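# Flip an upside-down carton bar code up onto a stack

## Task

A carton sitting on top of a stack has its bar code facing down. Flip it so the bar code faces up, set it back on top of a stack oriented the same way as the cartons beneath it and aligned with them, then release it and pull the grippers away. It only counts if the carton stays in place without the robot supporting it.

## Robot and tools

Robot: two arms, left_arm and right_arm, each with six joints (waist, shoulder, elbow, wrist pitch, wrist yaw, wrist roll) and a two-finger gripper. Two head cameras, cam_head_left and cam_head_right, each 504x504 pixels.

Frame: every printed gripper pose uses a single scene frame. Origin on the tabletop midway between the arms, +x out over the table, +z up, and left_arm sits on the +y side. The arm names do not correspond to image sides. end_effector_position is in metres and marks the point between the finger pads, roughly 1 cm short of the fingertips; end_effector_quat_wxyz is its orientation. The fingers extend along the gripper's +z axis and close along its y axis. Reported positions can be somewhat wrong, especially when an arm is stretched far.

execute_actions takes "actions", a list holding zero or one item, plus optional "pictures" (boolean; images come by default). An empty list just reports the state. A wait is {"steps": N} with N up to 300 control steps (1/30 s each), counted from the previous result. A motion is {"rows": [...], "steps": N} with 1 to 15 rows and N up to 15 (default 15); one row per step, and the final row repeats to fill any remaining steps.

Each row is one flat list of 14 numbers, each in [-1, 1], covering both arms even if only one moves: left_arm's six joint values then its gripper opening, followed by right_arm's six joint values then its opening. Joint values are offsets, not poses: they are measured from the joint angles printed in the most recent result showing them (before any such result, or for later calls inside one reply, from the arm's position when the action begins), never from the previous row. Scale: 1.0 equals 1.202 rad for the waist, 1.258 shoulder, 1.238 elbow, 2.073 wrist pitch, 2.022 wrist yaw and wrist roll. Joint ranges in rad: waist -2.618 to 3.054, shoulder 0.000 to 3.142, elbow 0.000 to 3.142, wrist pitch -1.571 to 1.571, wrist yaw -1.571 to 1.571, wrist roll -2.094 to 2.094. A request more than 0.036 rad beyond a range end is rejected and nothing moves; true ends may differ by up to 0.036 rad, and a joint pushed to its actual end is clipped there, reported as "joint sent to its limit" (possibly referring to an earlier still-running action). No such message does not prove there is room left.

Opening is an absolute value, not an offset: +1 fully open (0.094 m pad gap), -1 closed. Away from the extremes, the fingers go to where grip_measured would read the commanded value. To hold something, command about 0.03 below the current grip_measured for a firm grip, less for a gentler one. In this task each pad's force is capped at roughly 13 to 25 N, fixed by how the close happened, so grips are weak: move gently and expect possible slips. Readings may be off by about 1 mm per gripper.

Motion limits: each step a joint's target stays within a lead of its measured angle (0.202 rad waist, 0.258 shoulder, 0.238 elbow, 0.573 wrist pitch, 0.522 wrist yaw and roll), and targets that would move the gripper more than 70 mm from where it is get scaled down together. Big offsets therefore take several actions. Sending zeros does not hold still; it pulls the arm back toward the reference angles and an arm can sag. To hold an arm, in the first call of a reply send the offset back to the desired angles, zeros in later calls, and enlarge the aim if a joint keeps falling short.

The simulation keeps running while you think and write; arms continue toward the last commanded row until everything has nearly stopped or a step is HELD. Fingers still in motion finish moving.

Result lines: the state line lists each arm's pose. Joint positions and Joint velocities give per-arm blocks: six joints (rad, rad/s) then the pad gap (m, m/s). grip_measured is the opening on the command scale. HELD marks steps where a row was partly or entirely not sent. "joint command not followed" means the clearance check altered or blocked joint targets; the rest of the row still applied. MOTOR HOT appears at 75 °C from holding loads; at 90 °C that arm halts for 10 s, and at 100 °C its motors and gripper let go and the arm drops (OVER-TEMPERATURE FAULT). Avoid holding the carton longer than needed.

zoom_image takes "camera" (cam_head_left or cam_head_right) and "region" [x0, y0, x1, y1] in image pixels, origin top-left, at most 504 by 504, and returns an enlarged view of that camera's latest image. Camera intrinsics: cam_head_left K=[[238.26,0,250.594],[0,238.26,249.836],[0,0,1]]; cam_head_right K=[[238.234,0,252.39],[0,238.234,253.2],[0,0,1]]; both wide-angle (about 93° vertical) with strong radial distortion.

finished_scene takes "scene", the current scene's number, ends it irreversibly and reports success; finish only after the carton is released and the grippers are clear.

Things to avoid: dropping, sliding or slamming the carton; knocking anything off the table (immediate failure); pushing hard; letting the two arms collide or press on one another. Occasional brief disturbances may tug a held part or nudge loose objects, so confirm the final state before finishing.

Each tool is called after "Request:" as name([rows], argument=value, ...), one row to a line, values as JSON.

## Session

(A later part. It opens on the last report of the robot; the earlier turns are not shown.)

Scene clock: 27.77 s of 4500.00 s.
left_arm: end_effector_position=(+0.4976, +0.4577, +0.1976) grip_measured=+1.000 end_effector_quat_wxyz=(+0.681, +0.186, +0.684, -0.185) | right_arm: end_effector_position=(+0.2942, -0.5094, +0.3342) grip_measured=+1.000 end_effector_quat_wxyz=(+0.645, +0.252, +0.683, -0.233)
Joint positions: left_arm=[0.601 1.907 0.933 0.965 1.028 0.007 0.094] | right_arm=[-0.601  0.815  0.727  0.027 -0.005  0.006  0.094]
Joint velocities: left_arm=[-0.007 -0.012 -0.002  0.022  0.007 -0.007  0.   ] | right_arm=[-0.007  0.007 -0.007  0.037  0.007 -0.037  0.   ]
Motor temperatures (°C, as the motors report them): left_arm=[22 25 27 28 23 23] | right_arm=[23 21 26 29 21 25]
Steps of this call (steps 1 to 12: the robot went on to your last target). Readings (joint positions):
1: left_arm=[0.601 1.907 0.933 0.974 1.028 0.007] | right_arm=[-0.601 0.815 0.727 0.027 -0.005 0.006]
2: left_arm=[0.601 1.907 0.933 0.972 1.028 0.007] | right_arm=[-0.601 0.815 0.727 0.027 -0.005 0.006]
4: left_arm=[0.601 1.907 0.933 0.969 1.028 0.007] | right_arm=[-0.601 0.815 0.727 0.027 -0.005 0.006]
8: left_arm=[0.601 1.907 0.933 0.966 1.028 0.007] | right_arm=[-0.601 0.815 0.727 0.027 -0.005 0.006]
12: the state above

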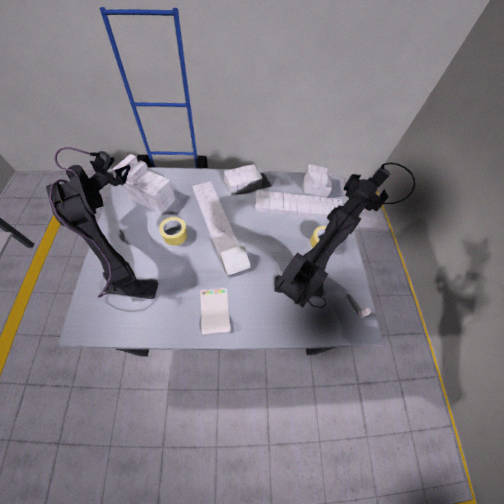

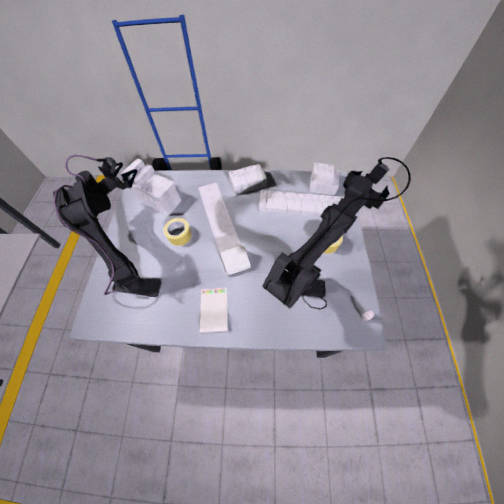

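Request:
execute_actions([
  {"rows":[[0,0.02,0.01,0.02,0,0,1,0,0,0,0,0,0,1],[0,0.04,0.01,0.035,0,0,1,0,0,0,0,0,0,1],[0,0.06,0.01,0.05,0,0,0.8,0,0,0,0,0,0,1],[0,0.08,0.01,0.063,0,0,0.6,0,0,0,0,0,0,1],[0,0.08,0.01,0.063,0,0,0.25,0,0,0,0,0,0,1]]},
], pictures=false)

Request:
execute_actions([
  {"steps":15},
])

Request:
zoom_image(camera="cam_head_left", region=[80, 140, 160, 220])

Request:
zoom_image(camera="cam_head_right", region=[90, 140, 170, 220])

Scene clock: 29.67 s of 4500.00 s.
left_arm: end_effector_position=(+0.5024, +0.4602, +0.1765) grip_measured=+0.251 end_effector_quat_wxyz=(+0.686, +0.191, +0.678, -0.182) | right_arm: end_effector_position=(+0.2942, -0.5094, +0.3342) grip_measured=+1.000 end_effector_quat_wxyz=(+0.645, +0.252, +0.683, -0.233)
Joint positions: left_arm=[0.601 1.998 0.933 1.081 1.032 0.001 0.059] | right_arm=[-0.601  0.815  0.727  0.027 -0.005  0.006  0.094]
Joint velocities: left_arm=[ 0.002 -0.002 -0.012  0.037 -0.125 -0.022  0.   ] | right_arm=[-0.002  0.007  0.012 -0.007 -0.007 -0.037  0.   ]
Motor temperatures (°C, as the motors report them): left_arm=[22 25 27 28 23 23] | right_arm=[23 21 26 29 21 25]
Steps of this call (steps 1 to 30: the robot went on to your last target; steps 31 to 42: nothing new was sent; steps 43 to 57: all 15 steps of this action). Readings (joint positions):
43: left_arm=[0.601 1.909 0.933 0.968 1.028 0.007] | right_arm=[-0.601 0.815 0.727 0.027 -0.005 0.006]
44: left_arm=[0.601 1.916 0.933 0.980 1.028 0.007] | right_arm=[-0.601 0.815 0.727 0.027 -0.005 0.006]
46: left_arm=[0.601 1.946 0.933 1.017 1.028 0.007] | right_arm=[-0.601 0.815 0.727 0.027 -0.005 0.006]
50: left_arm=[0.601 1.996 0.933 1.074 1.033 -0.003] | right_arm=[-0.601 0.815 0.727 0.027 -0.005 0.006]
57: the state above

Scene clock: 30.17 s of 4500.00 s.
left_arm: end_effector_position=(+0.5024, +0.4602, +0.1765) grip_measured=+0.251 end_effector_quat_wxyz=(+0.686, +0.191, +0.678, -0.182) | right_arm: end_effector_position=(+0.2942, -0.5094, +0.3342) grip_measured=+1.000 end_effector_quat_wxyz=(+0.645, +0.252, +0.683, -0.233)
Joint positions: left_arm=[0.601 1.998 0.933 1.081 1.032 0.002 0.059] | right_arm=[-0.601  0.815  0.727  0.027 -0.005  0.006  0.094]
Joint velocities: left_arm=[ 0.017 -0.012  0.007 -0.095 -0.037  0.051  0.   ] | right_arm=[-0.007 -0.012 -0.002  0.066  0.007 -0.022  0.   ]
Motor temperatures (°C, as the motors report them): left_arm=[22 25 27 28 23 23] | right_arm=[23 21 26 29 21 25]
Steps of this call (steps 1 to 15: the robot went on to your last target). Readings (joint positions):
1: left_arm=[0.601 1.998 0.933 1.081 1.032 0.001] | right_arm=[-0.601 0.815 0.727 0.027 -0.005 0.006]
2: left_arm=[0.601 1.998 0.933 1.081 1.032 0.001] | right_arm=[-0.601 0.815 0.727 0.027 -0.005 0.006]
4: left_arm=[0.601 1.998 0.933 1.081 1.032 0.002] | right_arm=[-0.601 0.815 0.727 0.027 -0.005 0.006]
8: left_arm=[0.601 1.998 0.933 1.081 1.032 0.002] | right_arm=[-0.601 0.815 0.727 0.027 -0.005 0.006]
15: the state above
All arms were judged still, so your last target was given up. Only a new action makes them travel on or press farther. Fingers that are still opening or closing keep moving.

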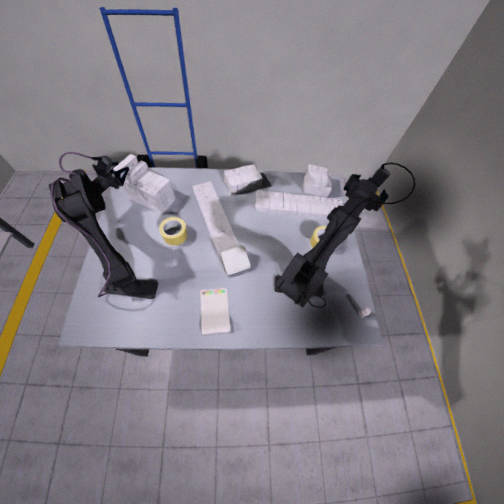

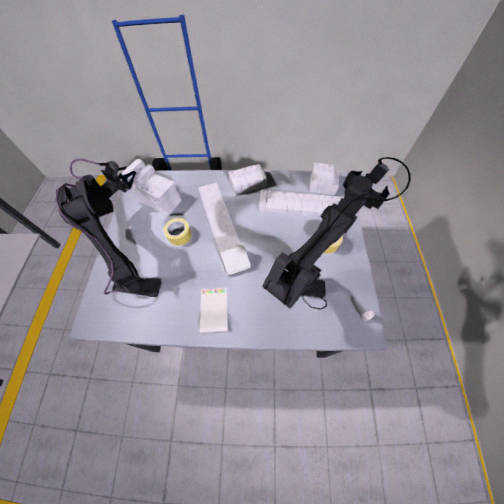

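Region (80, 140, 160, 220) of cam_head_left's 504x504 image, scaled by 6.300, with more detail than that image has.

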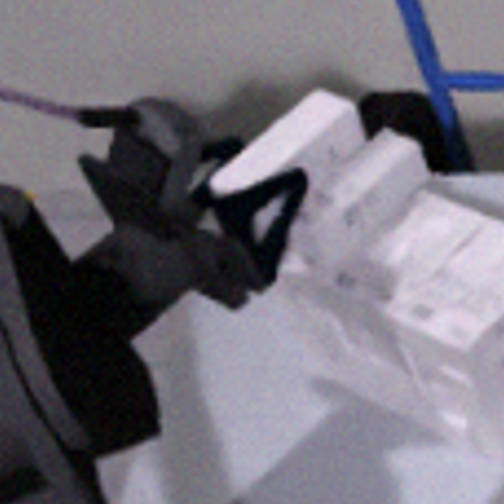

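Region (90, 140, 170, 220) of cam_head_right's 504x504 image, scaled by 6.300, with more detail than that image has.

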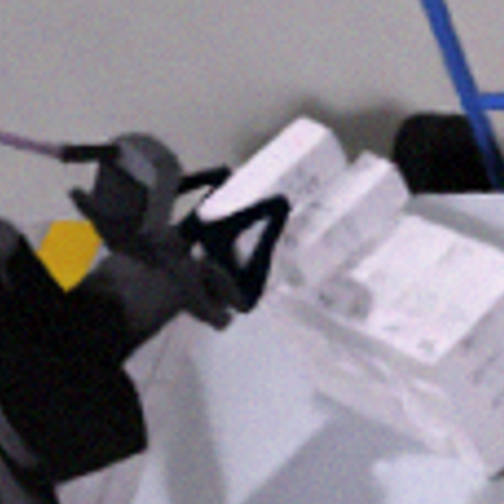

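Request:
execute_actions([
  {"rows":[[0,-0.01,0.01,0,0,0,0.1,0,0,0,0,0,0,1],[0,-0.01,0.01,0,0,0,0,0,0,0,0,0,0,1],[0,-0.01,0.01,0,0,0,-0.1,0,0,0,0,0,0,1],[0,-0.01,0.01,0,0,0,-0.15,0,0,0,0,0,0,1],[0,-0.01,0.01,0,0,0,-0.2,0,0,0,0,0,0,1],[0,-0.01,0.01,0,0,0,-0.25,0,0,0,0,0,0,1],[0,-0.01,0.01,0,0,0,-0.3,0,0,0,0,0,0,1],[0,-0.01,0.01,0,0,0,-0.35,0,0,0,0,0,0,1],[0,-0.01,0.01,0,0,0,-0.4,0,0,0,0,0,0,1]]},
])

Request:
zoom_image(camera="cam_head_left", region=[80, 140, 160, 220])

Scene clock: 31.80 s of 4500.00 s.
left_arm: end_effector_position=(+0.5023, +0.4601, +0.1765) grip_measured=-0.306 end_effector_quat_wxyz=(+0.686, +0.192, +0.678, -0.182) | right_arm: end_effector_position=(+0.2942, -0.5094, +0.3342) grip_measured=+1.000 end_effector_quat_wxyz=(+0.645, +0.252, +0.683, -0.233)
Joint positions: left_arm=[0.601 1.998 0.933 1.081 1.033 0.002 0.033] | right_arm=[-0.601  0.815  0.727  0.027 -0.005  0.006  0.094]
Joint velocities: left_arm=[ 0.007  0.007  0.007  0.022 -0.007 -0.066  0.   ] | right_arm=[-0.002  0.007  0.002 -0.022 -0.022 -0.066  0.   ]
Motor temperatures (°C, as the motors report them): left_arm=[22 25 27 28 23 23] | right_arm=[23 21 26 29 21 25]
Steps of this call (steps 1 to 34: nothing new was sent; steps 35 to 49: all 15 steps of this action). Readings (joint positions):
35: left_arm=[0.601 1.998 0.933 1.081 1.032 0.002] | right_arm=[-0.601 0.815 0.727 0.027 -0.005 0.006]
36: left_arm=[0.601 1.998 0.933 1.081 1.032 0.002] | right_arm=[-0.601 0.815 0.727 0.027 -0.005 0.006]
38: left_arm=[0.601 1.998 0.933 1.081 1.033 0.002] | right_arm=[-0.601 0.815 0.727 0.027 -0.005 0.006]
42: left_arm=[0.601 1.998 0.933 1.081 1.033 0.002] | right_arm=[-0.601 0.815 0.727 0.027 -0.005 0.006]
49: the state above

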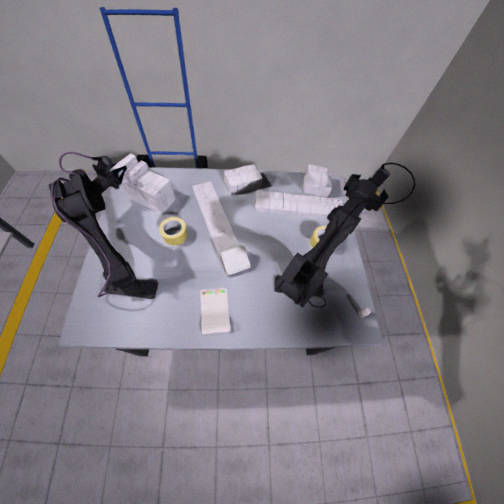

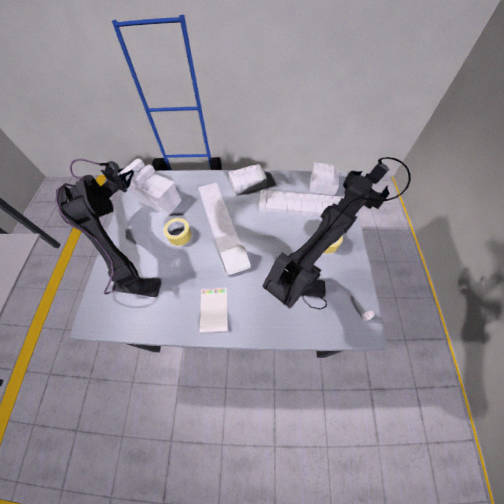

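Region (80, 140, 160, 220) of cam_head_left's 504x504 image, scaled by 6.300, with more detail than that image has.

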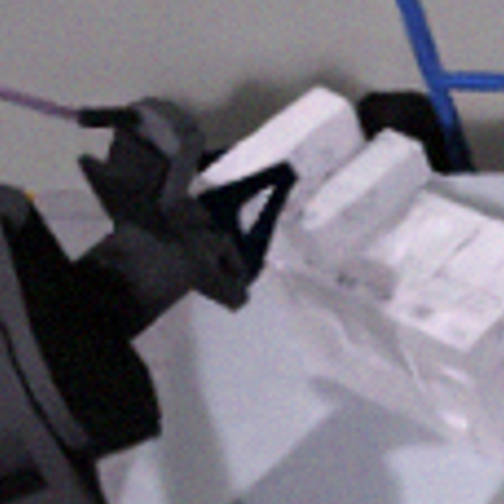

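Request:
execute_actions([
  {"rows":[[0,-0.03,0.02,0,0,0,-0.4,0,0,0,0,0,0,1],[0,-0.06,0.03,-0.02,0,0,-0.4,0,0,0,0,0,0,1],[0,-0.09,0.04,-0.04,0,0,-0.4,0,0,0,0,0,0,1],[0,-0.12,0.05,-0.07,0,0,-0.4,0,0,0,0,0,0,1],[0,-0.16,0.07,-0.1,0,0,-0.4,0,0,0,0,0,0,1],[0,-0.2,0.09,-0.13,0,0,-0.4,0,0,0,0,0,0,1],[0,-0.25,0.11,-0.17,0,0,-0.4,0,0,0,0,0,0,1],[0,-0.3,0.14,-0.21,-0.03,0,-0.4,0,0,0,0,0,0,1],[0,-0.35,0.17,-0.25,-0.06,0,-0.4,0,0,0,0,0,0,1],[0,-0.4,0.2,-0.3,-0.1,0,-0.4,0,0,0,0,0,0,1],[0,-0.45,0.22,-0.35,-0.14,0,-0.4,0,0,0,0,0,0,1],[-0.5,-0.49,0.25,-0.45,-0.515,0,-0.4,0,0,0,0,0,0,1]]},
], pictures=false)

Request:
execute_actions([
  {"steps":20},
], pictures=false)

Request:
execute_actions([
  {"rows":[[-0.98,0,0.015,-0.2,0,0,-0.4,0,0,0,0,0,0,1],[-0.98,0,0.015,-0.2,0,0,-0.4,0,0,0,0,0,0,1],[-0.98,0,0.015,-0.2,0,0,-0.4,0,0,0,0,0,0,1],[-0.98,0,0.015,-0.2,0,0,-0.4,0,0,0,0,0,0,1],[-0.98,0,0.015,-0.2,0,0,-0.4,0,0,0,0,0,0,1],[-0.98,0,0.015,-0.2,0,0,-0.4,0,0,0,0,0,0,1],[-0.98,0,0.015,-0.2,0,0,-0.4,0,0,0,0,0,0,1],[-0.98,0,0.015,-0.2,0,0,-0.4,0,0,0,0,0,0,1],[-0.98,0,0.015,-0.75,0,0.777,-0.4,0,0,0,0,0,0,1]]},
], pictures=false)

Request:
execute_actions([
  {"steps":45},
])

Request:
zoom_image(camera="cam_head_right", region=[130, 200, 250, 320])

Scene clock: 34.80 s of 4500.00 s.
left_arm: end_effector_position=(+0.5009, +0.4403, +0.3574) grip_measured=-0.305 end_effector_quat_wxyz=(+0.721, +0.128, +0.673, -0.097) | right_arm: end_effector_position=(+0.2942, -0.5094, +0.3342) grip_measured=+1.000 end_effector_quat_wxyz=(+0.645, +0.252, +0.683, -0.233)
Joint positions: left_arm=[0.482 1.546 1.141 0.484 0.7   0.004 0.033] | right_arm=[-0.601  0.815  0.727  0.027 -0.005  0.006  0.094]
Joint velocities: left_arm=[-1.438 -1.292  0.637 -2.    -2.542  0.051  0.001] | right_arm=[-0.007  0.012 -0.012 -0.007  0.037  0.022  0.   ]
Motor temperatures (°C, as the motors report them): left_arm=[22 26 27 28 23 23] | right_arm=[23 21 26 30 21 25]
Steps of this call (steps 1 to 15: the robot went on to your last target; steps 16 to 75: nothing new was sent; steps 76 to 90: all 15 steps of this action). Readings (joint positions):
76: left_arm=[0.601 1.998 0.933 1.081 1.033 0.002] | right_arm=[-0.601 0.815 0.727 0.027 -0.005 0.006]
77: left_arm=[0.601 1.993 0.933 1.075 1.033 0.002] | right_arm=[-0.601 0.815 0.727 0.027 -0.005 0.006]
79: left_arm=[0.601 1.961 0.933 1.022 1.032 0.002] | right_arm=[-0.601 0.815 0.727 0.027 -0.005 0.006]
83: left_arm=[0.601 1.831 0.971 0.876 1.029 0.002] | right_arm=[-0.601 0.815 0.727 0.027 -0.005 0.006]
90: the state above

Scene clock: 35.47 s of 4500.00 s.
left_arm: end_effector_position=(+0.4918, +0.3215, +0.3928) grip_measured=-0.305 end_effector_quat_wxyz=(+0.697, +0.044, +0.715, -0.039) | right_arm: end_effector_position=(+0.2942, -0.5094, +0.3342) grip_measured=+1.000 end_effector_quat_wxyz=(+0.645, +0.252, +0.683, -0.233)
Joint positions: left_arm=[-0.005  1.384  1.229  0.129  0.009  0.006  0.033] | right_arm=[-0.601  0.815  0.727  0.027 -0.005  0.006  0.094]
Joint velocities: left_arm=[ 0.007 -0.002  0.012 -0.051  0.022 -0.081 -0.   ] | right_arm=[ 0.007  0.012 -0.007 -0.11  -0.037 -0.007  0.   ]
Motor temperatures (°C, as the motors report them): left_arm=[22 26 27 28 23 23] | right_arm=[23 21 26 30 21 25]
Steps of this call (steps 1 to 20: the robot went on to your last target). Readings (joint positions):
1: left_arm=[0.422 1.500 1.164 0.418 0.601 0.004] | right_arm=[-0.601 0.815 0.727 0.027 -0.005 0.006]
2: left_arm=[0.354 1.461 1.185 0.363 0.497 0.004] | right_arm=[-0.601 0.815 0.727 0.027 -0.005 0.006]
4: left_arm=[0.204 1.405 1.216 0.304 0.319 0.004] | right_arm=[-0.601 0.815 0.727 0.027 -0.005 0.006]
8: left_arm=[-0.013 1.380 1.229 0.241 0.160 0.005] | right_arm=[-0.601 0.815 0.727 0.027 -0.005 0.006]
20: the state above

Scene clock: 35.97 s of 4500.00 s.
left_arm: end_effector_position=(+0.2923, +0.0819, +0.2137) grip_measured=-0.306 end_effector_quat_wxyz=(+0.357, +0.545, +0.755, -0.075) | right_arm: end_effector_position=(+0.2942, -0.5094, +0.3342) grip_measured=+1.000 end_effector_quat_wxyz=(+0.645, +0.252, +0.683, -0.233)
Joint positions: left_arm=[-0.723  1.402  1.231 -0.653  0.004  0.423  0.033] | right_arm=[-0.601  0.815  0.727  0.027 -0.005  0.006  0.094]
Joint velocities: left_arm=[-1.316 -0.012  0.017 -1.956 -0.037  1.81   0.   ] | right_arm=[-0.012  0.012 -0.007  0.081 -0.022 -0.051  0.   ]
Motor temperatures (°C, as the motors report them): left_arm=[22 26 27 28 23 23] | right_arm=[23 21 26 30 21 25]
Steps of this call (steps 1 to 15: all 15 steps of this action). Readings (joint positions):
1: left_arm=[-0.020 1.384 1.231 0.100 -0.005 0.005] | right_arm=[-0.601 0.815 0.727 0.027 -0.005 0.006]
2: left_arm=[-0.051 1.383 1.231 0.056 -0.018 0.004] | right_arm=[-0.601 0.815 0.727 0.027 -0.005 0.006]
4: left_arm=[-0.146 1.387 1.231 -0.045 -0.019 0.004] | right_arm=[-0.601 0.815 0.727 0.027 -0.005 0.006]
8: left_arm=[-0.383 1.399 1.231 -0.198 -0.012 0.004] | right_arm=[-0.601 0.815 0.727 0.027 -0.005 0.006]
15: the state above

Scene clock: 37.47 s of 4500.00 s.
left_arm: end_effector_position=(+0.0863, +0.1554, +0.1478) grip_measured=-0.306 end_effector_quat_wxyz=(-0.002, +0.990, +0.138, -0.001) | right_arm: end_effector_position=(+0.2942, -0.5094, +0.3342) grip_measured=+1.000 end_effector_quat_wxyz=(+0.645, +0.252, +0.683, -0.233)
Joint positions: left_arm=[-1.19   1.402  1.231 -1.403  0.002  1.572  0.033] | right_arm=[-0.601  0.815  0.727  0.027 -0.005  0.006  0.094]
Joint velocities: left_arm=[ 0.002  0.002 -0.012 -0.022  0.037  0.022  0.001] | right_arm=[ 0.012 -0.007  0.017 -0.051 -0.022 -0.051  0.   ]
Motor temperatures (°C, as the motors report them): left_arm=[22 26 27 28 23 23] | right_arm=[23 21 26 30 21 25]
Steps of this call (steps 1 to 45: the robot went on to your last target). Readings (joint positions):
1: left_arm=[-0.769 1.402 1.231 -0.723 0.004 0.486] | right_arm=[-0.601 0.815 0.727 0.027 -0.005 0.006]
2: left_arm=[-0.816 1.402 1.231 -0.793 0.004 0.550] | right_arm=[-0.601 0.815 0.727 0.027 -0.005 0.006]
4: left_arm=[-0.910 1.402 1.231 -0.933 0.004 0.678] | right_arm=[-0.601 0.815 0.727 0.027 -0.005 0.006]
8: left_arm=[-1.126 1.402 1.231 -1.185 0.004 1.016] | right_arm=[-0.601 0.815 0.727 0.027 -0.005 0.006]
45: the state above
All arms were judged still, so your last target was given up. Only a new action makes them travel on or press farther. Fingers that are still opening or closing keep moving.

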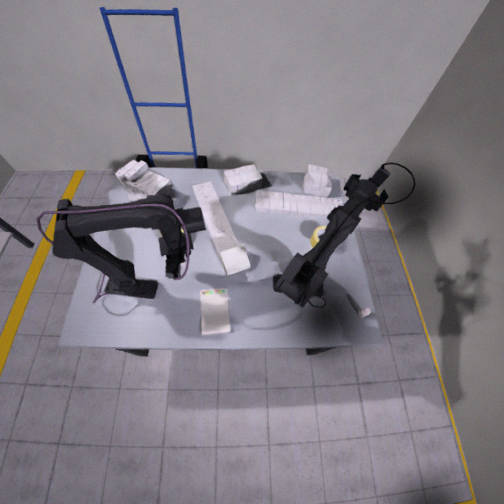

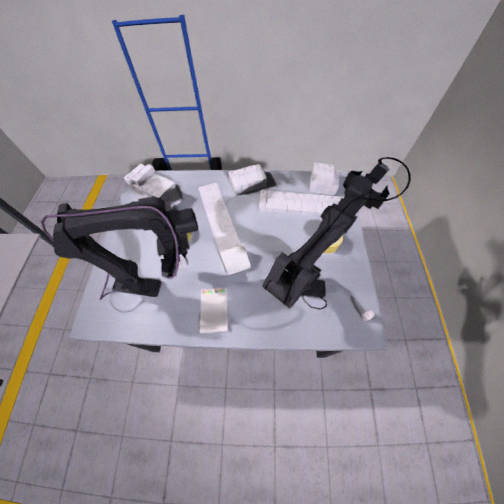

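Region (130, 200, 250, 320) of cam_head_right's 504x504 image, scaled by 4.200, with more detail than that image has.

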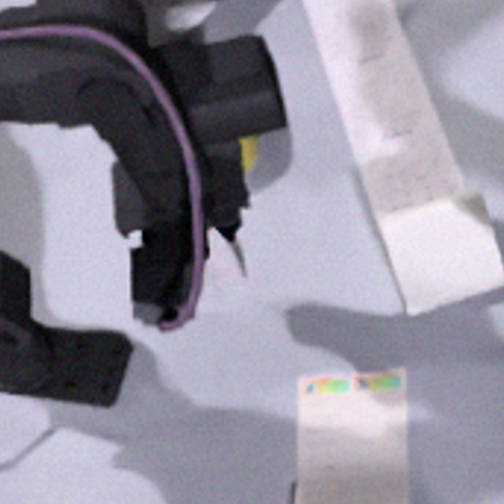

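Request:
execute_actions([
  {"rows":[[0,0,-0.18,0.11,0,-1,-0.4,0,0,0,0,0,0,1]]},
], pictures=false)

Request:
execute_actions([
  {"rows":[[0,0,0.01,0,0,-0.85,-0.4,0,0,0,0,0,0,1]]},
], pictures=false)

Request:
execute_actions([
  {"steps":25},
])

Request:
zoom_image(camera="cam_head_right", region=[155, 225, 225, 295])

Request:
zoom_image(camera="cam_head_left", region=[155, 225, 225, 295])

Scene clock: 40.13 s of 4500.00 s.
left_arm: end_effector_position=(+0.0845, +0.1660, +0.0869) grip_measured=-0.306 end_effector_quat_wxyz=(-0.018, +0.647, +0.762, +0.015) | right_arm: end_effector_position=(+0.2942, -0.5094, +0.3342) grip_measured=+1.000 end_effector_quat_wxyz=(+0.645, +0.252, +0.683, -0.233)
Joint positions: left_arm=[-1.19   1.415  0.998 -1.201 -0.005  0.114  0.033] | right_arm=[-0.601  0.815  0.727  0.027 -0.005  0.006  0.094]
Joint velocities: left_arm=[-0.007  0.027  0.007  0.037 -0.022 -2.938  0.   ] | right_arm=[-0.002  0.007 -0.002 -0.022 -0.007 -0.007  0.   ]
Motor temperatures (°C, as the motors report them): left_arm=[22 25 27 28 23 23] | right_arm=[23 21 26 30 21 25]
Steps of this call (steps 1 to 65: nothing new was sent; steps 66 to 80: all 15 steps of this action). Readings (joint positions):
66: left_arm=[-1.190 1.397 1.202 -1.373 0.002 1.499] | right_arm=[-0.601 0.815 0.727 0.027 -0.005 0.006]
67: left_arm=[-1.190 1.388 1.146 -1.320 0.002 1.398] | right_arm=[-0.601 0.815 0.727 0.027 -0.005 0.006]
69: left_arm=[-1.190 1.399 1.049 -1.269 -0.001 1.200] | right_arm=[-0.601 0.815 0.727 0.027 -0.005 0.006]
73: left_arm=[-1.190 1.415 0.998 -1.239 -0.005 0.805] | right_arm=[-0.601 0.815 0.727 0.027 -0.005 0.006]
80: the state above

Scene clock: 40.63 s of 4500.00 s.
left_arm: end_effector_position=(+0.0842, +0.1658, +0.0869) grip_measured=-0.306 end_effector_quat_wxyz=(-0.005, -0.015, +1.000, +0.023) | right_arm: end_effector_position=(+0.2942, -0.5094, +0.3342) grip_measured=+1.000 end_effector_quat_wxyz=(+0.645, +0.252, +0.683, -0.233)
Joint positions: left_arm=[-1.19   1.415  0.998 -1.2   -0.003 -1.324  0.033] | right_arm=[-0.601  0.815  0.727  0.027 -0.005  0.006  0.094]
Joint velocities: left_arm=[-0.002 -0.002 -0.002 -0.007  0.066 -1.912  0.001] | right_arm=[-0.012  0.017 -0.027 -0.022  0.022 -0.007  0.   ]
Motor temperatures (°C, as the motors report them): left_arm=[22 25 27 28 23 23] | right_arm=[23 21 26 30 21 25]
Steps of this call (steps 1 to 15: all 15 steps of this action). Readings (joint positions):
1: left_arm=[-1.190 1.415 0.998 -1.200 -0.005 0.015] | right_arm=[-0.601 0.815 0.727 0.027 -0.005 0.006]
2: left_arm=[-1.190 1.415 0.998 -1.200 -0.005 -0.083] | right_arm=[-0.601 0.815 0.727 0.027 -0.005 0.006]
4: left_arm=[-1.190 1.415 0.998 -1.200 -0.005 -0.281] | right_arm=[-0.601 0.815 0.727 0.027 -0.005 0.006]
8: left_arm=[-1.190 1.415 0.998 -1.200 -0.005 -0.675] | right_arm=[-0.601 0.815 0.727 0.027 -0.005 0.006]
15: the state above

Scene clock: 41.47 s of 4500.00 s.
left_arm: end_effector_position=(+0.0833, +0.1655, +0.0869) grip_measured=-0.306 end_effector_quat_wxyz=(-0.004, -0.152, +0.988, +0.023) | right_arm: end_effector_position=(+0.2942, -0.5094, +0.3342) grip_measured=+1.000 end_effector_quat_wxyz=(+0.645, +0.252, +0.683, -0.233)
Joint positions: left_arm=[-1.19   1.415  0.998 -1.2    0.002 -1.598  0.033] | right_arm=[-0.601  0.815  0.727  0.027 -0.005  0.006  0.094]
Joint velocities: left_arm=[-0.022  0.007 -0.007  0.066  0.022 -0.022 -0.   ] | right_arm=[-0.002 -0.002 -0.002  0.066  0.066  0.007  0.   ]
Motor temperatures (°C, as the motors report them): left_arm=[22 25 27 27 23 23] | right_arm=[23 21 26 30 21 25]
Steps of this call (steps 1 to 25: the robot went on to your last target). Readings (joint positions):
1: left_arm=[-1.190 1.415 0.998 -1.200 -0.002 -1.380] | right_arm=[-0.601 0.815 0.727 0.027 -0.005 0.006]
2: left_arm=[-1.190 1.415 0.998 -1.200 -0.002 -1.424] | right_arm=[-0.601 0.815 0.727 0.027 -0.005 0.006]
4: left_arm=[-1.190 1.415 0.998 -1.200 -0.000 -1.488] | right_arm=[-0.601 0.815 0.727 0.027 -0.005 0.006]
8: left_arm=[-1.190 1.415 0.998 -1.200 0.001 -1.554] | right_arm=[-0.601 0.815 0.727 0.027 -0.005 0.006]
25: the state above

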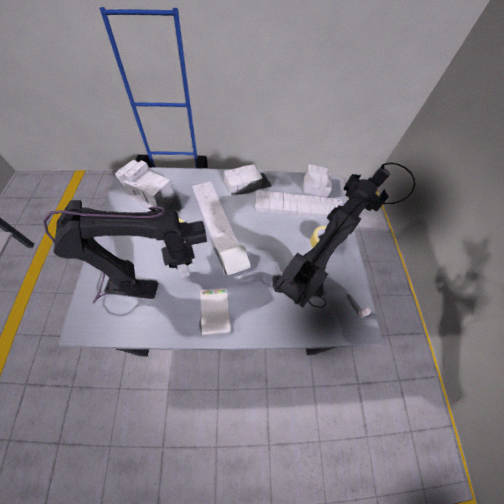

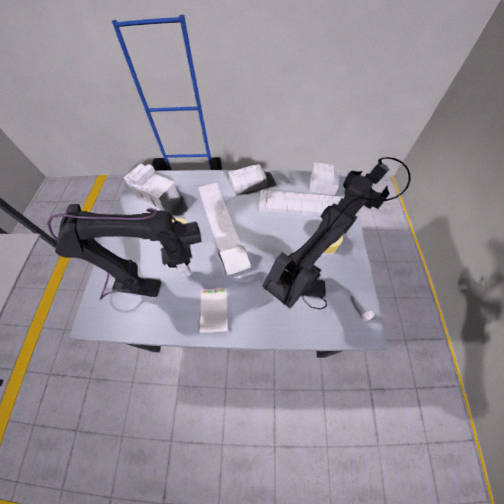

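Region (155, 225, 225, 295) of cam_head_right's 504x504 image, scaled by 7.200, with more detail than that image has.

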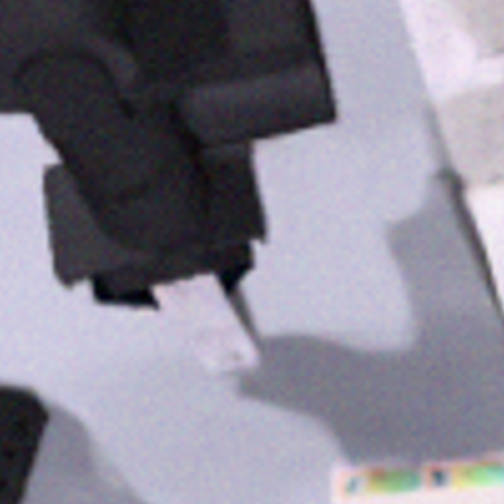

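Region (155, 225, 225, 295) of cam_head_left's 504x504 image, scaled by 7.200, with more detail than that image has.

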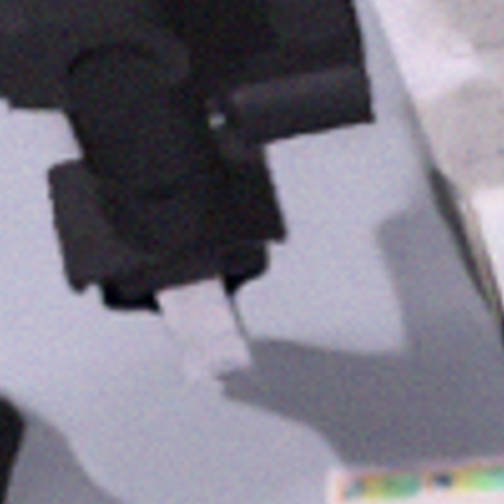

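Request:
execute_actions([
  {"rows":[[0,0,0.1,0,0,0.79,-0.4,0,0,0,0,0,0,1],[0,0.02,0.105,0.01,0,0.79,-0.4,0,0,0,0,0,0,1],[0,0.04,0.105,0.02,0,0.79,-0.4,0,0,0,0,0,0,1],[0,0.06,0.105,0.03,0,0.79,-0.4,0,0,0,0,0,0,1],[0,0.08,0.105,0.04,0,0.79,-0.4,0,0,0,0,0,0,1],[0,0.1,0.105,0.045,0,0.79,-0.4,0,0,0,0,0,0,1]]},
], pictures=false)

Request:
execute_actions([
  {"steps":20},
])

Request:
zoom_image(camera="cam_head_right", region=[155, 215, 245, 305])

Scene clock: 45.40 s of 4500.00 s.
left_arm: end_effector_position=(+0.0949, +0.1228, +0.0826) grip_measured=-0.305 end_effector_quat_wxyz=(-0.004, +0.508, +0.861, -0.000) | right_arm: end_effector_position=(+0.2942, -0.5094, +0.3342) grip_measured=+1.000 end_effector_quat_wxyz=(+0.645, +0.252, +0.683, -0.233)
Joint positions: left_arm=[-1.19   1.55   1.104 -1.13   0.005 -0.226  0.033] | right_arm=[-0.601  0.815  0.727  0.027 -0.005  0.006  0.094]
Joint velocities: left_arm=[ 0.002 -0.012 -0.012 -0.007  0.007  1.429  0.001] | right_arm=[ 0.007 -0.012  0.007  0.007 -0.066  0.007  0.   ]
Motor temperatures (°C, as the motors report them): left_arm=[22 25 27 27 23 23] | right_arm=[23 21 26 31 21 25]
Steps of this call (steps 1 to 15: the robot went on to your last target; steps 16 to 90: nothing new was sent; then 0.43 s passed at rest; steps 91 to 105: all 15 steps of this action). Readings (joint positions):
91: left_arm=[-1.190 1.417 1.008 -1.209 0.003 -1.526] | right_arm=[-0.601 0.815 0.727 0.027 -0.005 0.006]
92: left_arm=[-1.190 1.423 1.029 -1.217 0.004 -1.426] | right_arm=[-0.601 0.815 0.727 0.027 -0.005 0.006]
94: left_arm=[-1.190 1.441 1.076 -1.203 0.005 -1.229] | right_arm=[-0.601 0.815 0.727 0.027 -0.005 0.006]
98: left_arm=[-1.190 1.516 1.104 -1.142 0.005 -0.834] | right_arm=[-0.601 0.815 0.727 0.027 -0.005 0.006]
105: the state above

Scene clock: 46.07 s of 4500.00 s.
left_arm: end_effector_position=(+0.0949, +0.1227, +0.0826) grip_measured=-0.305 end_effector_quat_wxyz=(-0.003, +0.599, +0.801, -0.001) | right_arm: end_effector_position=(+0.2942, -0.5094, +0.3342) grip_measured=+1.000 end_effector_quat_wxyz=(+0.645, +0.252, +0.683, -0.233)
Joint positions: left_arm=[-1.19   1.55   1.104 -1.129  0.005 -0.008  0.033] | right_arm=[-0.601  0.815  0.727  0.027 -0.005  0.006  0.094]
Joint velocities: left_arm=[ 0.002  0.002  0.017 -0.007  0.066  0.051  0.   ] | right_arm=[-0.002 -0.017 -0.012  0.066  0.007  0.022  0.   ]
Motor temperatures (°C, as the motors report them): left_arm=[22 25 27 27 23 23] | right_arm=[23 21 26 31 21 25]
Steps of this call (steps 1 to 20: the robot went on to your last target). Readings (joint positions):
1: left_arm=[-1.190 1.550 1.104 -1.130 0.005 -0.182] | right_arm=[-0.601 0.815 0.727 0.027 -0.005 0.006]
2: left_arm=[-1.190 1.550 1.104 -1.130 0.005 -0.146] | right_arm=[-0.601 0.815 0.727 0.027 -0.005 0.006]
4: left_arm=[-1.190 1.550 1.104 -1.129 0.005 -0.095] | right_arm=[-0.601 0.815 0.727 0.027 -0.005 0.006]
8: left_arm=[-1.190 1.550 1.104 -1.129 0.005 -0.042] | right_arm=[-0.601 0.815 0.727 0.027 -0.005 0.006]
20: the state above

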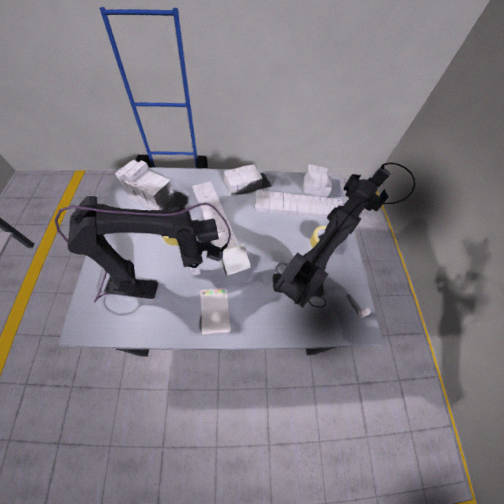

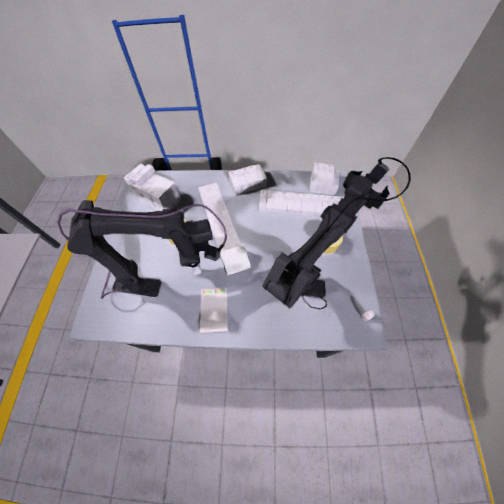

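Region (155, 215, 245, 305) of cam_head_right's 504x504 image, scaled by 5.600, with more detail than that image has.

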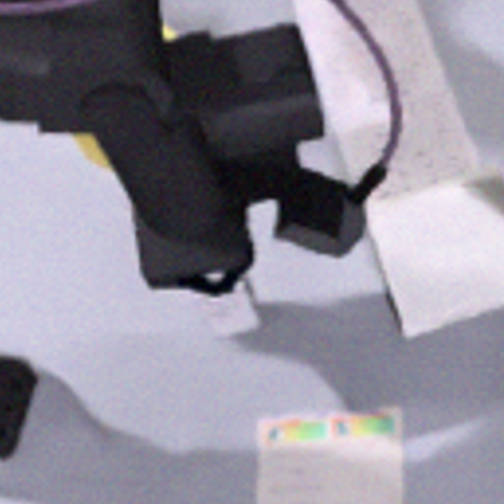

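Lowering in small steps until contact.

Request:
execute_actions([
  {"rows":[[0,0.01,-0.02,0.028,0,0,-0.4,0,0,0,0,0,0,1]],"steps":12},
], pictures=false)

Request:
execute_actions([
  {"rows":[[0,0.01,-0.02,0.025,0,0,-0.4,0,0,0,0,0,0,1]],"steps":12},
])

Request:
zoom_image(camera="cam_head_right", region=[155, 215, 245, 305])

Scene clock: 47.23 s of 4500.00 s.
left_arm: end_effector_position=(+0.0956, +0.1205, +0.0764) grip_measured=-0.305 end_effector_quat_wxyz=(-0.001, +0.600, +0.800, -0.002) | right_arm: end_effector_position=(+0.2942, -0.5094, +0.3342) grip_measured=+1.000 end_effector_quat_wxyz=(+0.645, +0.252, +0.683, -0.233)
Joint positions: left_arm=[-1.19   1.559  1.088 -1.099  0.005 -0.006  0.033] | right_arm=[-0.601  0.815  0.727  0.027 -0.005  0.006  0.094]
Joint velocities: left_arm=[-0.007 -0.017  0.012  0.022 -0.007  0.007 -0.001] | right_arm=[ 0.002  0.002 -0.002 -0.037  0.081 -0.037  0.   ]
Motor temperatures (°C, as the motors report them): left_arm=[22 25 27 27 23 23] | right_arm=[23 21 26 31 21 25]
Steps of this call (steps 1 to 15: the robot went on to your last target; steps 16 to 23: nothing new was sent; steps 24 to 35: all 12 steps of this action). Readings (joint positions):
24: left_arm=[-1.190 1.550 1.101 -1.126 0.005 -0.006] | right_arm=[-0.601 0.815 0.727 0.027 -0.005 0.006]
25: left_arm=[-1.190 1.550 1.098 -1.119 0.005 -0.006] | right_arm=[-0.601 0.815 0.727 0.027 -0.005 0.006]
27: left_arm=[-1.190 1.553 1.092 -1.110 0.005 -0.006] | right_arm=[-0.601 0.815 0.727 0.027 -0.005 0.006]
31: left_arm=[-1.190 1.559 1.088 -1.103 0.005 -0.006] | right_arm=[-0.601 0.815 0.727 0.027 -0.005 0.006]
35: the state above

Scene clock: 47.63 s of 4500.00 s.
left_arm: end_effector_position=(+0.0958, +0.1196, +0.0704) grip_measured=-0.305 end_effector_quat_wxyz=(-0.001, +0.600, +0.800, -0.002) | right_arm: end_effector_position=(+0.2942, -0.5094, +0.3342) grip_measured=+1.000 end_effector_quat_wxyz=(+0.645, +0.252, +0.683, -0.233)
Joint positions: left_arm=[-1.19   1.568  1.073 -1.074  0.005 -0.006  0.033] | right_arm=[-0.601  0.815  0.727  0.027 -0.005  0.006  0.094]
Joint velocities: left_arm=[ 0.007 -0.002 -0.007 -0.007  0.037 -0.022 -0.001] | right_arm=[-0.002  0.012 -0.037 -0.007 -0.007 -0.037  0.   ]
Motor temperatures (°C, as the motors report them): left_arm=[22 25 27 27 23 23] | right_arm=[23 21 26 31 21 25]
Steps of this call (steps 1 to 12: all 12 steps of this action). Readings (joint positions):
1: left_arm=[-1.190 1.559 1.086 -1.095 0.005 -0.006] | right_arm=[-0.601 0.815 0.727 0.027 -0.005 0.006]
2: left_arm=[-1.190 1.559 1.083 -1.090 0.005 -0.006] | right_arm=[-0.601 0.815 0.727 0.027 -0.005 0.006]
4: left_arm=[-1.190 1.563 1.077 -1.083 0.005 -0.006] | right_arm=[-0.601 0.815 0.727 0.027 -0.005 0.006]
8: left_arm=[-1.190 1.568 1.073 -1.078 0.005 -0.006] | right_arm=[-0.601 0.815 0.727 0.027 -0.005 0.006]
12: the state above

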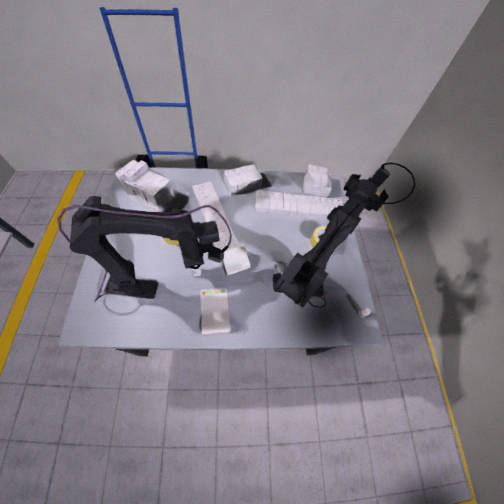

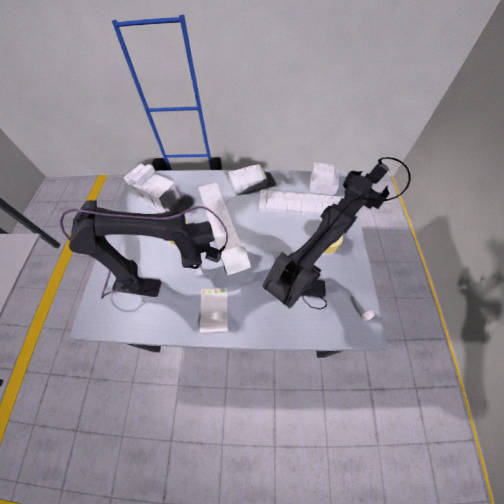

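Region (155, 215, 245, 305) of cam_head_right's 504x504 image, scaled by 5.600, with more detail than that image has.

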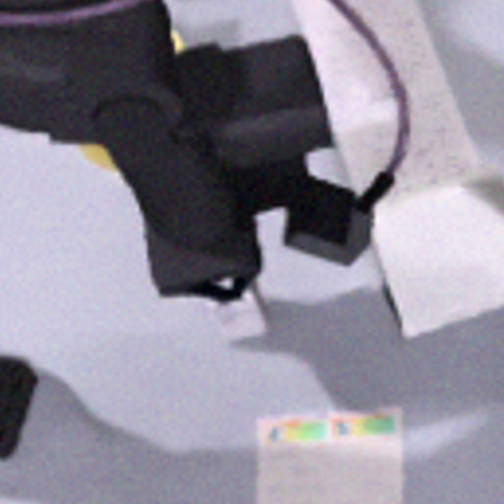

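Request:
execute_actions([
  {"rows":[[0,0.008,-0.022,0.025,0,0,-0.4,0,0,0,0,0,0,1]],"steps":10},
], pictures=false)

Request:
execute_actions([
  {"rows":[[0,0.008,-0.022,0.025,0,0,-0.4,0,0,0,0,0,0,1]],"steps":10},
], pictures=false)

Request:
execute_actions([
  {"rows":[[0,0.008,-0.022,0.025,0,0,-0.4,0,0,0,0,0,0,1]],"steps":10},
], pictures=false)

Scene clock: 48.77 s of 4500.00 s.
left_arm: end_effector_position=(+0.0958, +0.1196, +0.0666) grip_measured=-0.305 end_effector_quat_wxyz=(+0.000, +0.600, +0.800, -0.004) | right_arm: end_effector_position=(+0.2942, -0.5094, +0.3342) grip_measured=+1.000 end_effector_quat_wxyz=(+0.645, +0.252, +0.683, -0.233)
Joint positions: left_arm=[-1.19   1.568  1.057 -1.054  0.005 -0.006  0.033] | right_arm=[-0.601  0.815  0.727  0.027 -0.005  0.006  0.094]
Joint velocities: left_arm=[-0.007  0.007  0.007 -0.11   0.066  0.007  0.   ] | right_arm=[-0.002 -0.017 -0.022  0.066  0.066 -0.022  0.   ]
Motor temperatures (°C, as the motors report them): left_arm=[22 25 27 27 23 23] | right_arm=[23 21 26 31 21 25]
Steps of this call (steps 1 to 15: the robot went on to your last target; steps 16 to 24: nothing new was sent; steps 25 to 34: all 10 steps of this action). Readings (joint positions):
25: left_arm=[-1.190 1.568 1.070 -1.069 0.005 -0.006] | right_arm=[-0.601 0.815 0.727 0.027 -0.005 0.006]
26: left_arm=[-1.190 1.568 1.066 -1.063 0.005 -0.006] | right_arm=[-0.601 0.815 0.727 0.027 -0.005 0.006]
28: left_arm=[-1.190 1.568 1.058 -1.057 0.005 -0.006] | right_arm=[-0.601 0.815 0.727 0.027 -0.005 0.006]
32: left_arm=[-1.190 1.568 1.057 -1.054 0.005 -0.006] | right_arm=[-0.601 0.815 0.727 0.027 -0.005 0.006]
34: the state above

Scene clock: 49.10 s of 4500.00 s.
left_arm: end_effector_position=(+0.0955, +0.1192, +0.0659) grip_measured=-0.307 end_effector_quat_wxyz=(+0.000, +0.600, +0.800, -0.005) | right_arm: end_effector_position=(+0.2942, -0.5094, +0.3342) grip_measured=+1.000 end_effector_quat_wxyz=(+0.645, +0.252, +0.683, -0.233)
Joint positions: left_arm=[-1.19   1.568  1.054 -1.05   0.008 -0.006  0.033] | right_arm=[-0.601  0.815  0.727  0.027 -0.005  0.006  0.094]
Joint velocities: left_arm=[ 0.002 -0.012 -0.002  0.037  0.007 -0.007 -0.001] | right_arm=[-0.007 -0.012  0.002 -0.066 -0.022 -0.022  0.   ]
Motor temperatures (°C, as the motors report them): left_arm=[22 25 27 27 23 23] | right_arm=[23 21 26 31 21 25]
Steps of this call (steps 1 to 10: all 10 steps of this action). Readings (joint positions):
1: left_arm=[-1.190 1.568 1.055 -1.052 0.006 -0.006] | right_arm=[-0.601 0.815 0.727 0.027 -0.005 0.006]
2: left_arm=[-1.190 1.568 1.054 -1.050 0.007 -0.006] | right_arm=[-0.601 0.815 0.727 0.027 -0.005 0.006]
4: left_arm=[-1.190 1.568 1.054 -1.050 0.008 -0.006] | right_arm=[-0.601 0.815 0.727 0.027 -0.005 0.006]
8: left_arm=[-1.190 1.568 1.054 -1.050 0.008 -0.006] | right_arm=[-0.601 0.815 0.727 0.027 -0.005 0.006]
10: the state above

Scene clock: 49.43 s of 4500.00 s.
left_arm: end_effector_position=(+0.0955, +0.1192, +0.0659) grip_measured=-0.307 end_effector_quat_wxyz=(+0.000, +0.600, +0.800, -0.005) | right_arm: end_effector_position=(+0.2942, -0.5094, +0.3342) grip_measured=+1.000 end_effector_quat_wxyz=(+0.645, +0.252, +0.683, -0.233)
Joint positions: left_arm=[-1.19   1.568  1.054 -1.05   0.008 -0.006  0.033] | right_arm=[-0.601  0.815  0.727  0.027 -0.005  0.006  0.094]
Joint velocities: left_arm=[ 0.002  0.002 -0.022 -0.051  0.022  0.037 -0.   ] | right_arm=[-0.007 -0.002  0.007  0.007 -0.037 -0.095  0.   ]
Motor temperatures (°C, as the motors report them): left_arm=[22 25 27 27 23 23] | right_arm=[23 21 26 31 21 25]
Steps of this call (steps 1 to 10: all 10 steps of this action). Readings (joint positions):
1: left_arm=[-1.190 1.568 1.054 -1.050 0.008 -0.006] | right_arm=[-0.601 0.815 0.727 0.027 -0.005 0.006]
2: left_arm=[-1.190 1.568 1.054 -1.050 0.008 -0.006] | right_arm=[-0.601 0.815 0.727 0.027 -0.005 0.006]
4: left_arm=[-1.190 1.568 1.054 -1.050 0.008 -0.006] | right_arm=[-0.601 0.815 0.727 0.027 -0.005 0.006]
8: left_arm=[-1.190 1.568 1.054 -1.050 0.008 -0.006] | right_arm=[-0.601 0.815 0.727 0.027 -0.005 0.006]
10: the state above

Request:
execute_actions([
  {"rows":[[0,0,0.01,0,0,0,1,0.5,0.3,0.5,-0.7,0,-0.21,1]],"steps":12},
], pictures=false)

Request:
execute_actions([
  {"rows":[[0,-0.03,0.32,-0.2,0,0,1,0.3,0.1,0.3,-0.2,0,0,1]],"steps":12},
], pictures=false)

Request:
execute_actions([
  {"rows":[[1,-0.5,-0.2,0,0,0,1,0.3,0,0.02,0,0,0,1]]},
], pictures=false)

Request:
execute_actions([
  {"rows":[[0.8,-0.2,-0.2,0.2,0,0,1,0.3,0,0.02,0,0,0,1]]},
])

Scene clock: 51.53 s of 4500.00 s.
left_arm: end_effector_position=(+0.0954, +0.1193, +0.0659) grip_measured=+1.000 end_effector_quat_wxyz=(+0.000, +0.600, +0.800, -0.005) | right_arm: end_effector_position=(+0.3585, -0.3260, +0.2601) grip_measured=+1.000 end_effector_quat_wxyz=(+0.331, -0.123, +0.932, -0.076)
Joint positions: left_arm=[-1.19   1.568  1.054 -1.051  0.008 -0.006  0.094] | right_arm=[-0.008  1.211  1.316 -0.982 -0.011 -0.371  0.094]
Joint velocities: left_arm=[ 0.002  0.002 -0.007  0.037 -0.007  0.051  0.   ] | right_arm=[ 0.159 -0.154  0.203 -2.322 -0.022 -0.286  0.   ]
Motor temperatures (°C, as the motors report them): left_arm=[22 24 27 27 23 23] | right_arm=[23 21 26 31 21 25]
Steps of this call (steps 1 to 15: the robot went on to your last target; steps 16 to 51: nothing new was sent; steps 52 to 63: all 12 steps of this action). Readings (joint positions):
52: left_arm=[-1.190 1.568 1.054 -1.050 0.008 -0.006] | right_arm=[-0.577 0.839 0.762 -0.041 0.012 -0.044]
53: left_arm=[-1.190 1.568 1.054 -1.050 0.008 -0.006] | right_arm=[-0.523 0.898 0.833 -0.134 0.017 -0.106]
55: left_arm=[-1.190 1.568 1.054 -1.051 0.008 -0.006] | right_arm=[-0.399 1.048 0.986 -0.303 0.017 -0.204]
59: left_arm=[-1.190 1.568 1.054 -1.051 0.008 -0.006] | right_arm=[-0.130 1.227 1.244 -0.675 0.009 -0.322]
63: the state above

Scene clock: 51.93 s of 4500.00 s.
left_arm: end_effector_position=(+0.0980, +0.1106, +0.1692) grip_measured=+1.000 end_effector_quat_wxyz=(+0.017, +0.600, +0.800, -0.018) | right_arm: end_effector_position=(+0.3301, -0.2127, +0.3022) grip_measured=+1.000 end_effector_quat_wxyz=(+0.278, -0.297, +0.913, -0.008)
Joint positions: left_arm=[-1.19   1.536  1.434 -1.42   0.008 -0.006  0.094] | right_arm=[ 0.358  1.339  1.672 -1.341 -0.017 -0.371  0.094]
Joint velocities: left_arm=[ 0.007 -0.012  0.002 -0.344  0.051  0.007  0.   ] | right_arm=[-0.007  0.002 -0.012 -0.242  0.022 -0.066  0.   ]
Motor temperatures (°C, as the motors report them): left_arm=[22 24 27 27 23 23] | right_arm=[23 21 27 31 21 25]
Steps of this call (steps 1 to 12: all 12 steps of this action). Readings (joint positions):
1: left_arm=[-1.190 1.572 1.082 -1.101 0.008 -0.006] | right_arm=[0.022 1.225 1.355 -1.085 0.005 -0.372]
2: left_arm=[-1.190 1.579 1.135 -1.187 0.008 -0.006] | right_arm=[0.083 1.262 1.425 -1.176 0.011 -0.371]
4: left_arm=[-1.190 1.577 1.264 -1.302 0.008 -0.006] | right_arm=[0.228 1.329 1.566 -1.246 0.008 -0.371]
8: left_arm=[-1.190 1.545 1.427 -1.362 0.008 -0.006] | right_arm=[0.358 1.343 1.668 -1.291 -0.017 -0.371]
12: the state above

Scene clock: 52.43 s of 4500.00 s.
left_arm: end_effector_position=(+0.1947, +0.3281, +0.2260) grip_measured=+1.000 end_effector_quat_wxyz=(+0.212, +0.124, +0.969, -0.030) | right_arm: end_effector_position=(+0.2828, -0.1122, +0.3024) grip_measured=+1.000 end_effector_quat_wxyz=(+0.276, -0.458, +0.844, +0.045)
Joint positions: left_arm=[-0.155  0.895  1.183 -1.426  0.003 -0.004  0.094] | right_arm=[ 0.722  1.34   1.672 -1.336 -0.022 -0.371  0.094]
Joint velocities: left_arm=[ 2.137  0.076  0.017 -0.037 -0.022  0.051  0.   ] | right_arm=[-0.007  0.007 -0.012 -0.11   0.037 -0.007  0.   ]
Motor temperatures (°C, as the motors report them): left_arm=[22 25 27 27 23 23] | right_arm=[23 21 27 31 21 25]
Steps of this call (steps 1 to 15: all 15 steps of this action). Readings (joint positions):
1: left_arm=[-1.171 1.508 1.400 -1.398 0.020 -0.004] | right_arm=[0.385 1.339 1.672 -1.344 -0.001 -0.370]
2: left_arm=[-1.124 1.454 1.331 -1.370 0.029 -0.003] | right_arm=[0.445 1.339 1.672 -1.342 0.007 -0.370]
4: left_arm=[-0.987 1.326 1.226 -1.387 0.021 -0.003] | right_arm=[0.593 1.340 1.672 -1.338 0.003 -0.370]
8: left_arm=[-0.676 1.029 1.183 -1.405 0.003 -0.004] | right_arm=[0.722 1.340 1.672 -1.336 -0.022 -0.371]
15: the state above

Scene clock: 52.93 s of 4500.00 s.
left_arm: end_effector_position=(+0.1816, +0.5066, +0.2323) grip_measured=+1.000 end_effector_quat_wxyz=(+0.364, -0.315, +0.866, +0.134) | right_arm: end_effector_position=(+0.2021, -0.0353, +0.3030) grip_measured=+1.000 end_effector_quat_wxyz=(+0.264, -0.603, +0.746, +0.097)
Joint positions: left_arm=[ 0.794  0.657  0.941 -1.058 -0.008 -0.004  0.094] | right_arm=[ 1.086  1.34   1.672 -1.332 -0.027 -0.37   0.094]
Joint velocities: left_arm=[ 0.164 -0.012  0.007  0.022  0.007 -0.022  0.   ] | right_arm=[-0.012  0.007 -0.007 -0.007 -0.007  0.051  0.   ]
Motor temperatures (°C, as the motors report them): left_arm=[22 24 27 27 23 23] | right_arm=[24 21 27 31 21 25]
Steps of this call (steps 1 to 15: all 15 steps of this action). Readings (joint positions):
1: left_arm=[-0.082 0.865 1.142 -1.365 0.004 -0.004] | right_arm=[0.748 1.340 1.672 -1.336 -0.005 -0.369]
2: left_arm=[-0.009 0.800 1.062 -1.265 0.003 -0.004] | right_arm=[0.809 1.340 1.672 -1.336 0.002 -0.369]
4: left_arm=[0.139 0.696 0.965 -1.202 0.000 -0.004] | right_arm=[0.957 1.340 1.672 -1.333 -0.002 -0.369]
8: left_arm=[0.432 0.657 0.941 -1.126 0.001 -0.004] | right_arm=[1.086 1.340 1.672 -1.332 -0.028 -0.370]
15: the state above

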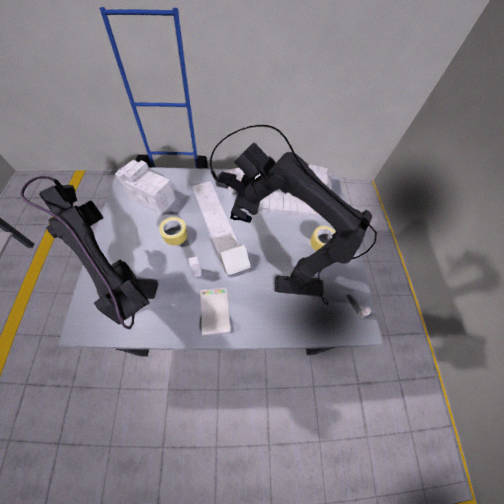

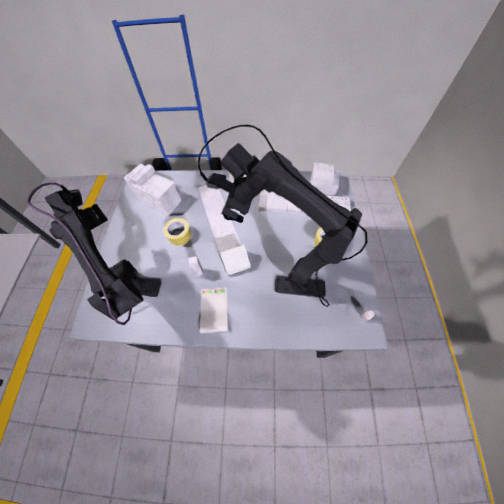

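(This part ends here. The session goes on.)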